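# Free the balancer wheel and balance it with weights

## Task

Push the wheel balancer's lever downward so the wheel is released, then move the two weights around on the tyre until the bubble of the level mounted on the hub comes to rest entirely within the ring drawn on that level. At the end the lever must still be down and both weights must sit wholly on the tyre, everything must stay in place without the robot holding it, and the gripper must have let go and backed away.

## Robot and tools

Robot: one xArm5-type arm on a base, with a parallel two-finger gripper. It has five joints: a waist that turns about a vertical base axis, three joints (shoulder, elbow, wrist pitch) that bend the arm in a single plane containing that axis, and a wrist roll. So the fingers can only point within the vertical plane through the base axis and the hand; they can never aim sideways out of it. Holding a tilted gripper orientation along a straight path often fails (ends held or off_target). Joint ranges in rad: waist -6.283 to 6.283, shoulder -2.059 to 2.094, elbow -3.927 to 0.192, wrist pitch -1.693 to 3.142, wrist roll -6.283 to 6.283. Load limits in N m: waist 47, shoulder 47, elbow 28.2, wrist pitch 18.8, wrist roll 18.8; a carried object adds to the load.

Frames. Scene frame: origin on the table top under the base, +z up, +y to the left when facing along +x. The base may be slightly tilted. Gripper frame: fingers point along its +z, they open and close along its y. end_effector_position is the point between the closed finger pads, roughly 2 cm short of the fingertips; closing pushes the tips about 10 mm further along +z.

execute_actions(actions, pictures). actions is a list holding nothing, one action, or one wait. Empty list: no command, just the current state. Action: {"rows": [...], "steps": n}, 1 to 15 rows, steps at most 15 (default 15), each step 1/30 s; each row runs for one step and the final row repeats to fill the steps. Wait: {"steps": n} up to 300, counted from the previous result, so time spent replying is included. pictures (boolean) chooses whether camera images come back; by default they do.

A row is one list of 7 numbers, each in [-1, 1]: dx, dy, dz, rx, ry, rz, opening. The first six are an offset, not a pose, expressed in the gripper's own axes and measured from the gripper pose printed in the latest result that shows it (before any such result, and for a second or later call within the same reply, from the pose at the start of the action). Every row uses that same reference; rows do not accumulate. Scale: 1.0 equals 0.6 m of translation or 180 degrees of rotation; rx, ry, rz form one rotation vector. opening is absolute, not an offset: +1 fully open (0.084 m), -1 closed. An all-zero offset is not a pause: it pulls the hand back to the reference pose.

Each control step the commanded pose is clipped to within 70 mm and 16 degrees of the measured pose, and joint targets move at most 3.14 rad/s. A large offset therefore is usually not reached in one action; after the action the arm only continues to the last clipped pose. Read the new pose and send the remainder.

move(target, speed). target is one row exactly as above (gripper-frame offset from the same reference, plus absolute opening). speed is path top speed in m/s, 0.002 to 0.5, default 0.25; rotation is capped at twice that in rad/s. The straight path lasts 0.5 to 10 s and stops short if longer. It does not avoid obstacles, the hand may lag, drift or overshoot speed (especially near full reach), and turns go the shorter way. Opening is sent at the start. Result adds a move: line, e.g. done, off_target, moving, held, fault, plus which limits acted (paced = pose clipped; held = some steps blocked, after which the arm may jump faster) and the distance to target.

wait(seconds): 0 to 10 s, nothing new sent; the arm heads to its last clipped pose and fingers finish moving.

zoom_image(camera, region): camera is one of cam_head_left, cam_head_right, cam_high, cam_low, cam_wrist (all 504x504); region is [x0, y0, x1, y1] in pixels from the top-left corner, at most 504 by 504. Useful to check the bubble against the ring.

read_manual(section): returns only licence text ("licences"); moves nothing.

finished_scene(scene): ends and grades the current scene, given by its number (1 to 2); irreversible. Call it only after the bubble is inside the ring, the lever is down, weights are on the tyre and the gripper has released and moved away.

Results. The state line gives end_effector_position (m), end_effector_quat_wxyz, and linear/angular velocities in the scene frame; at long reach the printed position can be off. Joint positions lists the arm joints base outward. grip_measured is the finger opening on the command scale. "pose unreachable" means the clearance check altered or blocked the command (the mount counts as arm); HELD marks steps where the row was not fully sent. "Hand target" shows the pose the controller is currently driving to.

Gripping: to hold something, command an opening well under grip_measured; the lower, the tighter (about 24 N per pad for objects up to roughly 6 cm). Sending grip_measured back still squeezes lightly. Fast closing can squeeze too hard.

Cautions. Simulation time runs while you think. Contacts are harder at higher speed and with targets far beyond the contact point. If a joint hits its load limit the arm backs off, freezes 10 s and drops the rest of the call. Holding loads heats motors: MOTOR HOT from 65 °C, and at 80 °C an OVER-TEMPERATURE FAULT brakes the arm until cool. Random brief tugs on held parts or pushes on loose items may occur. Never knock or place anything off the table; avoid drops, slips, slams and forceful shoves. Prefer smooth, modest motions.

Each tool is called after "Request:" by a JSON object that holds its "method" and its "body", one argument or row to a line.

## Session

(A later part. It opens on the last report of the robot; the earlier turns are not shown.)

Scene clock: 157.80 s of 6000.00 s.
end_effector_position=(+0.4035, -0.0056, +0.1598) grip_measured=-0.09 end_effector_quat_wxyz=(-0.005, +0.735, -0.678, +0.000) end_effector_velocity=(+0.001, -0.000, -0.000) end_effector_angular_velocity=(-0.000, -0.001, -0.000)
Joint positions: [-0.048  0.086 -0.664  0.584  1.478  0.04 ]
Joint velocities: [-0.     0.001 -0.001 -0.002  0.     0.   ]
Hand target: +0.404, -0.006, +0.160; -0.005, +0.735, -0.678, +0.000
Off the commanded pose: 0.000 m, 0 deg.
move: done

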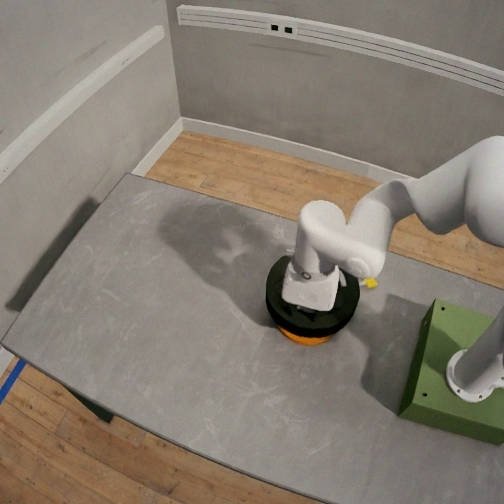

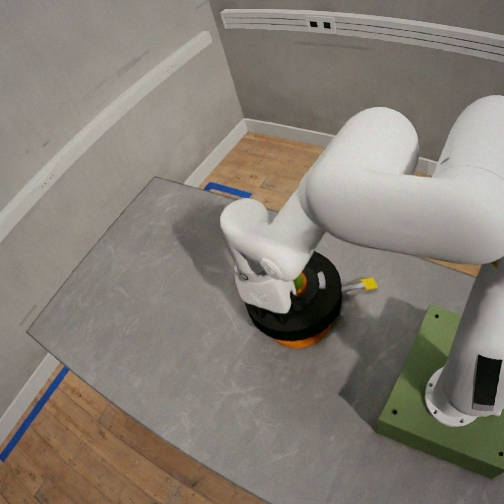

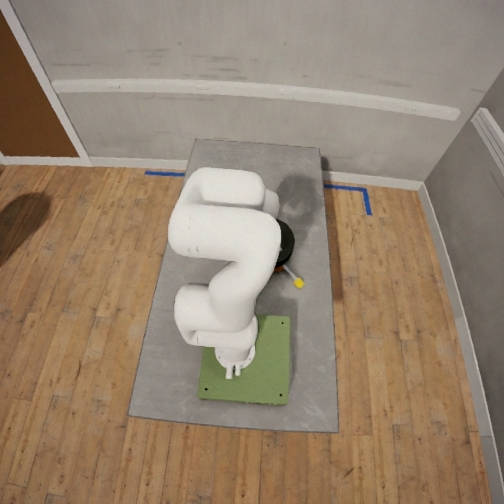

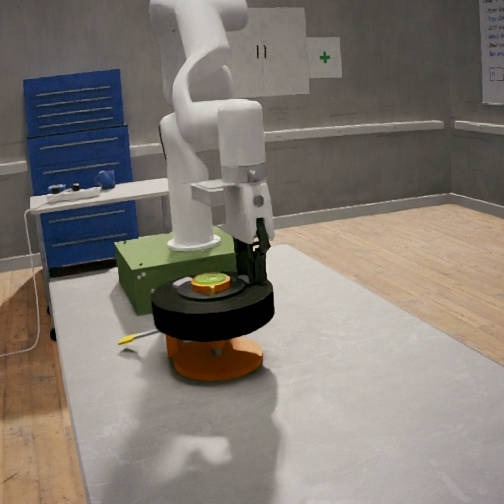

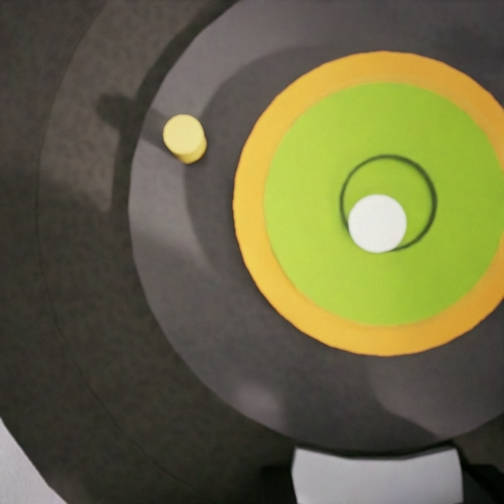

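Near level. Release and view.

Request:
{"method": "execute_actions", "body": {
  "actions": [
    {"rows":[[0,0,0,0,0,0,-0.25],[0,0,0,0,0,0,-0.18],[0,0,0,0,0,0,-0.12],[0,0,0,0,0,0,-0.08],[0,0,0,0,0,0,-0.05],[0,0,0,0,0,0,-0.02],[0,0,0,0,0,0,0.02],[0,0,0,0,0,0,0.06],[0,0,0,0,0,0,0.1],[0,0,0,0,0,0,0.15],[0,0,0,0,0,0,0.2],[0,0,0,0,0,0,0.25],[0,0,0,0,0,0,0.3],[0,0,0,0,0,0,0.3]],"steps":14}
  ],
  "pictures": false
}}

Request:
{"method": "move", "body": {
  "target": [0.018,0.05,-0.22,0,0,0,0.3],
  "speed": 0.1
}}

Request:
{"method": "wait", "body": {
  "seconds": 2.5
}}

Scene clock: 162.93 s of 6000.00 s.
end_effector_position=(+0.4035, -0.0056, +0.1598) grip_measured=+0.28 end_effector_quat_wxyz=(-0.005, +0.735, -0.678, +0.000) end_effector_velocity=(+0.000, +0.000, +0.000) end_effector_angular_velocity=(-0.000, -0.001, +0.000)
Joint positions: [-0.048  0.086 -0.664  0.584  1.478  0.056]
Joint velocities: [ 0.     0.    -0.    -0.    -0.     0.022]
Hand target: +0.404, -0.006, +0.160; -0.005, +0.735, -0.678, +0.000
Off the commanded pose: 0.000 m, 0 deg.
Steps of this call (steps 1 to 90: nothing new was sent; then 1.67 s passed at rest; steps 91 to 104: all 14 steps of this action). Readings (end_effector_position):
91: (+0.4035, -0.0056, +0.1597)
92: (+0.4035, -0.0056, +0.1597)
94: (+0.4035, -0.0056, +0.1598)
98: (+0.4035, -0.0056, +0.1597)
104: the state above

Scene clock: 164.87 s of 6000.00 s.
end_effector_position=(+0.3732, -0.0197, +0.2911) grip_measured=+0.29 end_effector_quat_wxyz=(-0.005, +0.735, -0.678, -0.000) end_effector_velocity=(+0.000, -0.000, +0.001) end_effector_angular_velocity=(-0.000, -0.001, +0.000)
Joint positions: [-0.084 -0.281 -0.713  1.001  1.442  0.056]
Joint velocities: [-0.    -0.002 -0.002  0.003 -0.    -0.   ]
Hand target: +0.373, -0.020, +0.292; -0.005, +0.735, -0.678, +0.000
Off the commanded pose: 0.000 m, 0 deg.
move: done

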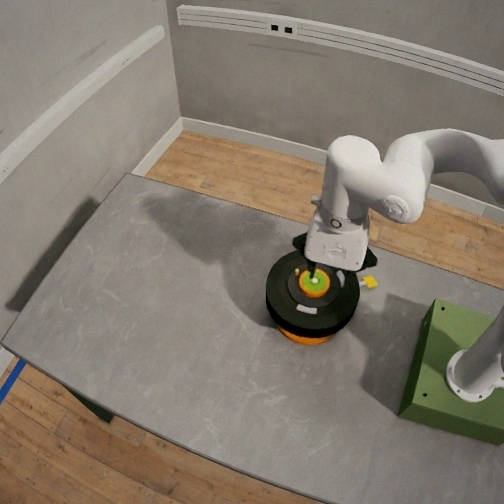

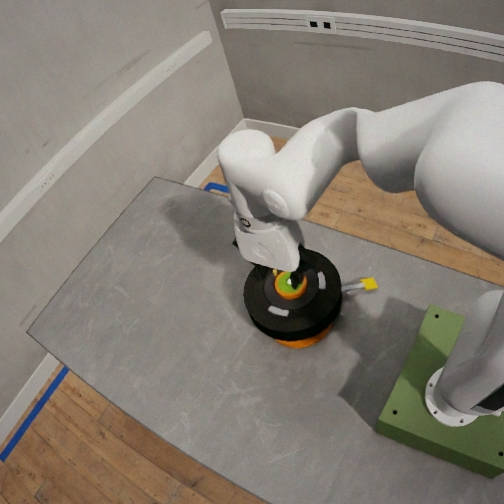

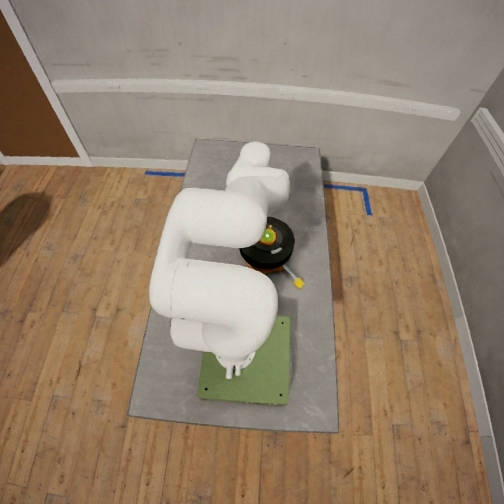

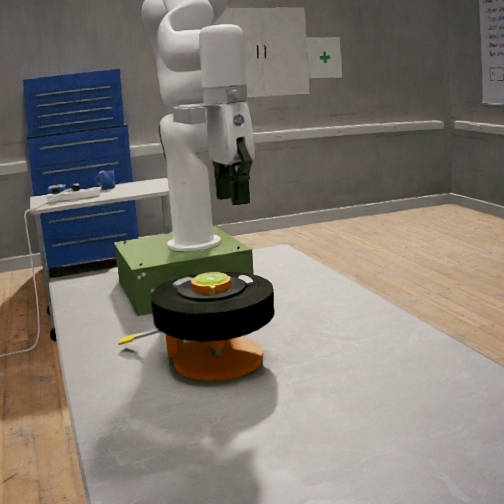

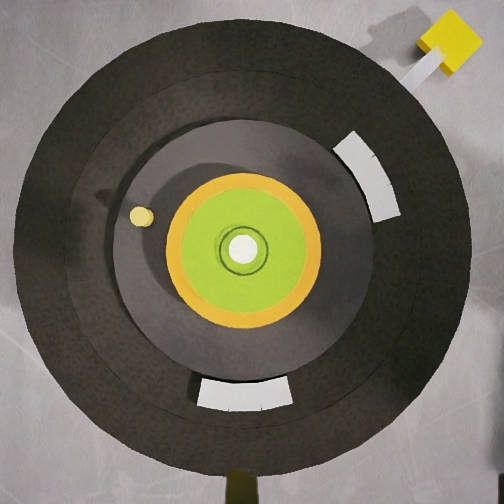

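Scene clock: 167.37 s of 6000.00 s.
end_effector_position=(+0.3734, -0.0197, +0.2915) grip_measured=+0.29 end_effector_quat_wxyz=(-0.005, +0.735, -0.678, +0.000) end_effector_velocity=(+0.000, +0.000, +0.000) end_effector_angular_velocity=(-0.000, -0.001, +0.000)
Joint positions: [-0.084 -0.281 -0.713  1.001  1.441  0.056]
Joint velocities: [ 0.    -0.001  0.    -0.    -0.    -0.   ]
Hand target: +0.373, -0.020, +0.292; -0.005, +0.735, -0.678, +0.000
Off the commanded pose: 0.000 m, 0 deg.
Steps of this call (steps 1 to 75: nothing new was sent). Readings (end_effector_position):
1: (+0.3732, -0.0197, +0.2912)
2: (+0.3733, -0.0197, +0.2912)
4: (+0.3733, -0.0197, +0.2913)
8: (+0.3734, -0.0197, +0.2915)
75: the state above

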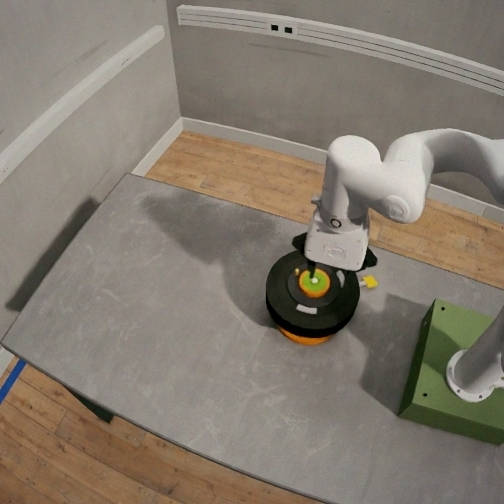

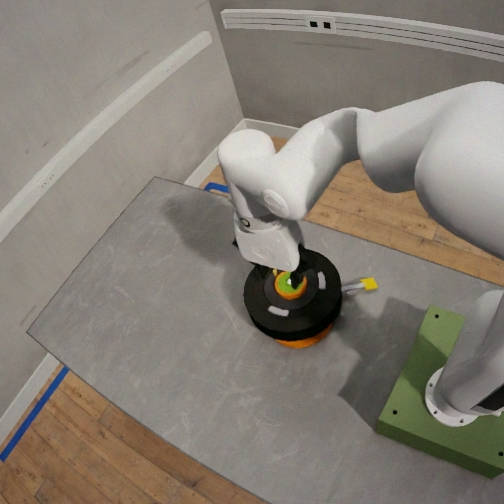

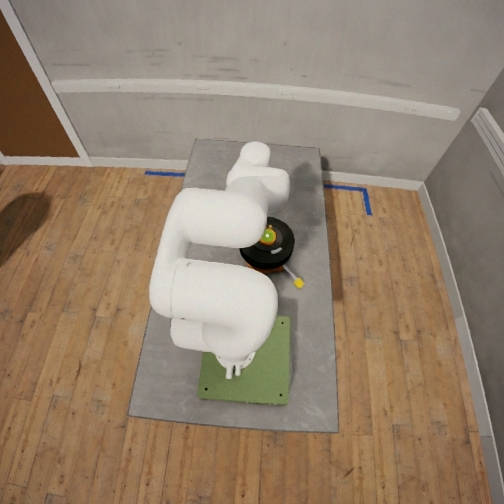

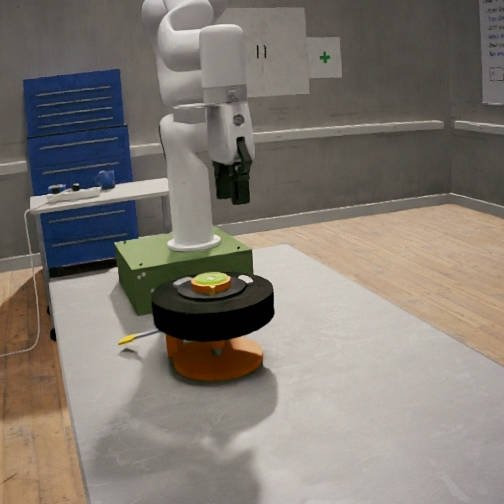

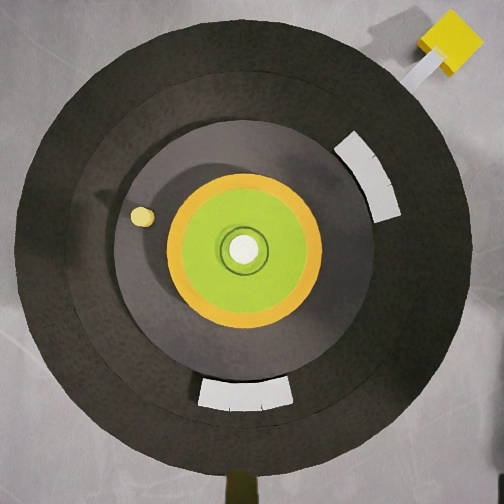

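Request:
{"method": "execute_actions", "body": {
  "actions": []
}}

Scene clock: 169.80 s of 6000.00 s.
end_effector_position=(+0.3734, -0.0197, +0.2915) grip_measured=+0.29 end_effector_quat_wxyz=(-0.005, +0.735, -0.678, +0.000) end_effector_velocity=(+0.000, +0.000, +0.000) end_effector_angular_velocity=(-0.000, -0.000, +0.000)
Joint positions: [-0.084 -0.281 -0.713  1.001  1.441  0.056]
Joint velocities: [ 0. -0.  0. -0.  0.  0.]
Hand target: +0.373, -0.020, +0.292; -0.005, +0.735, -0.678, +0.000
Off the commanded pose: 0.000 m, 0 deg.
Steps of this call (steps 1 to 73: nothing new was sent). Readings (end_effector_position):
1: (+0.3734, -0.0197, +0.2915)
2: (+0.3734, -0.0197, +0.2915)
4: (+0.3734, -0.0197, +0.2915)
8: (+0.3734, -0.0197, +0.2915)
73: the state above

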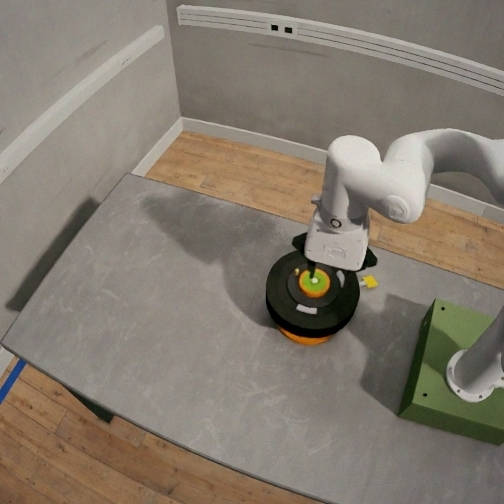

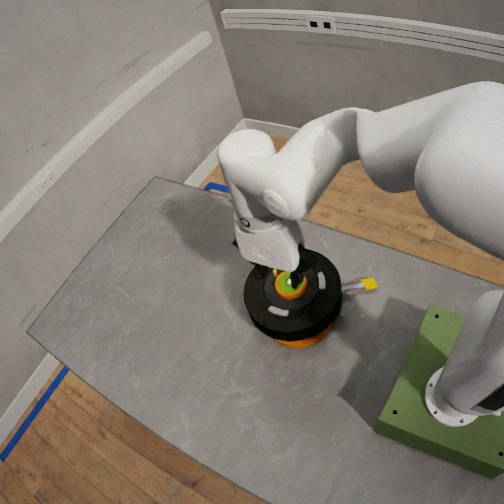

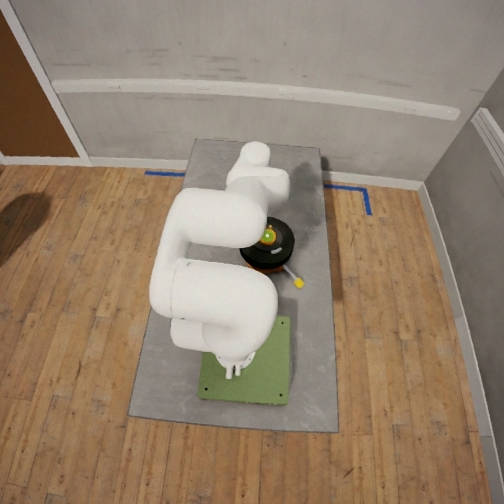

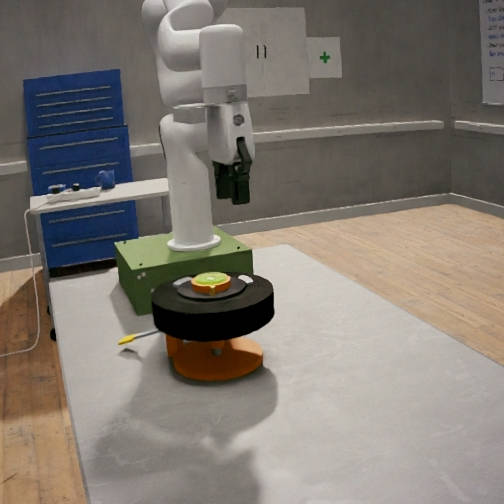

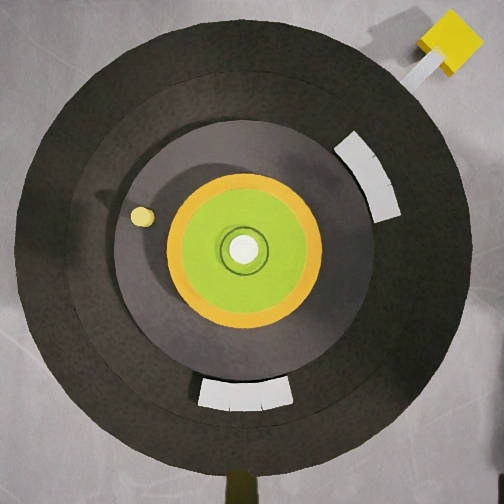

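Request:
{"method": "move", "body": {
  "target": [-0.2,0.1,-0.08,0,0,0,0.6],
  "speed": 0.2
}}

Scene clock: 172.73 s of 6000.00 s.
end_effector_position=(+0.3034, +0.0943, +0.3397) grip_measured=+0.59 end_effector_quat_wxyz=(-0.004, +0.735, -0.678, +0.001) end_effector_velocity=(-0.000, +0.001, +0.001) end_effector_angular_velocity=(+0.001, -0.003, +0.000)
Joint positions: [ 0.268 -0.538 -0.648  1.192  1.795  0.069]
Joint velocities: [ 0.004 -0.002 -0.002  0.001  0.003 -0.   ]
Hand target: +0.303, +0.095, +0.340; -0.004, +0.735, -0.678, +0.001
Off the commanded pose: 0.000 m, 0 deg.
move: done

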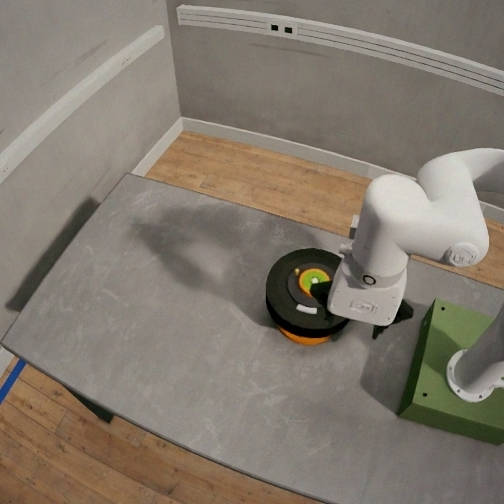

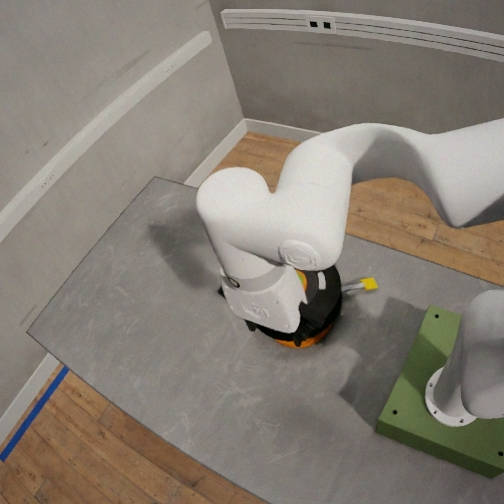

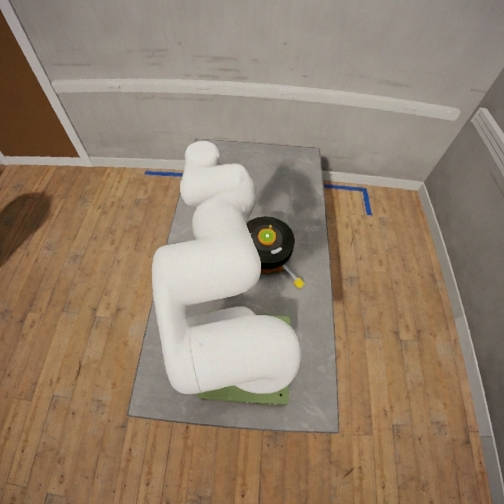

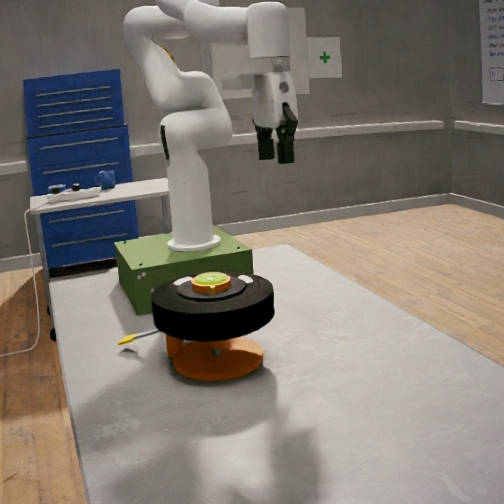

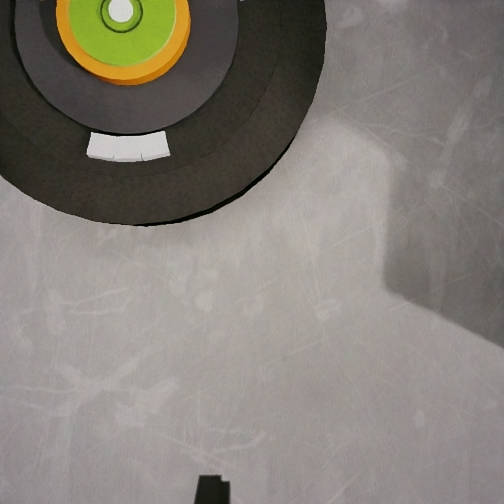

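Request:
{"method": "finished_scene", "body": {
  "scene": 2
}}

The scene is finished: the task was done.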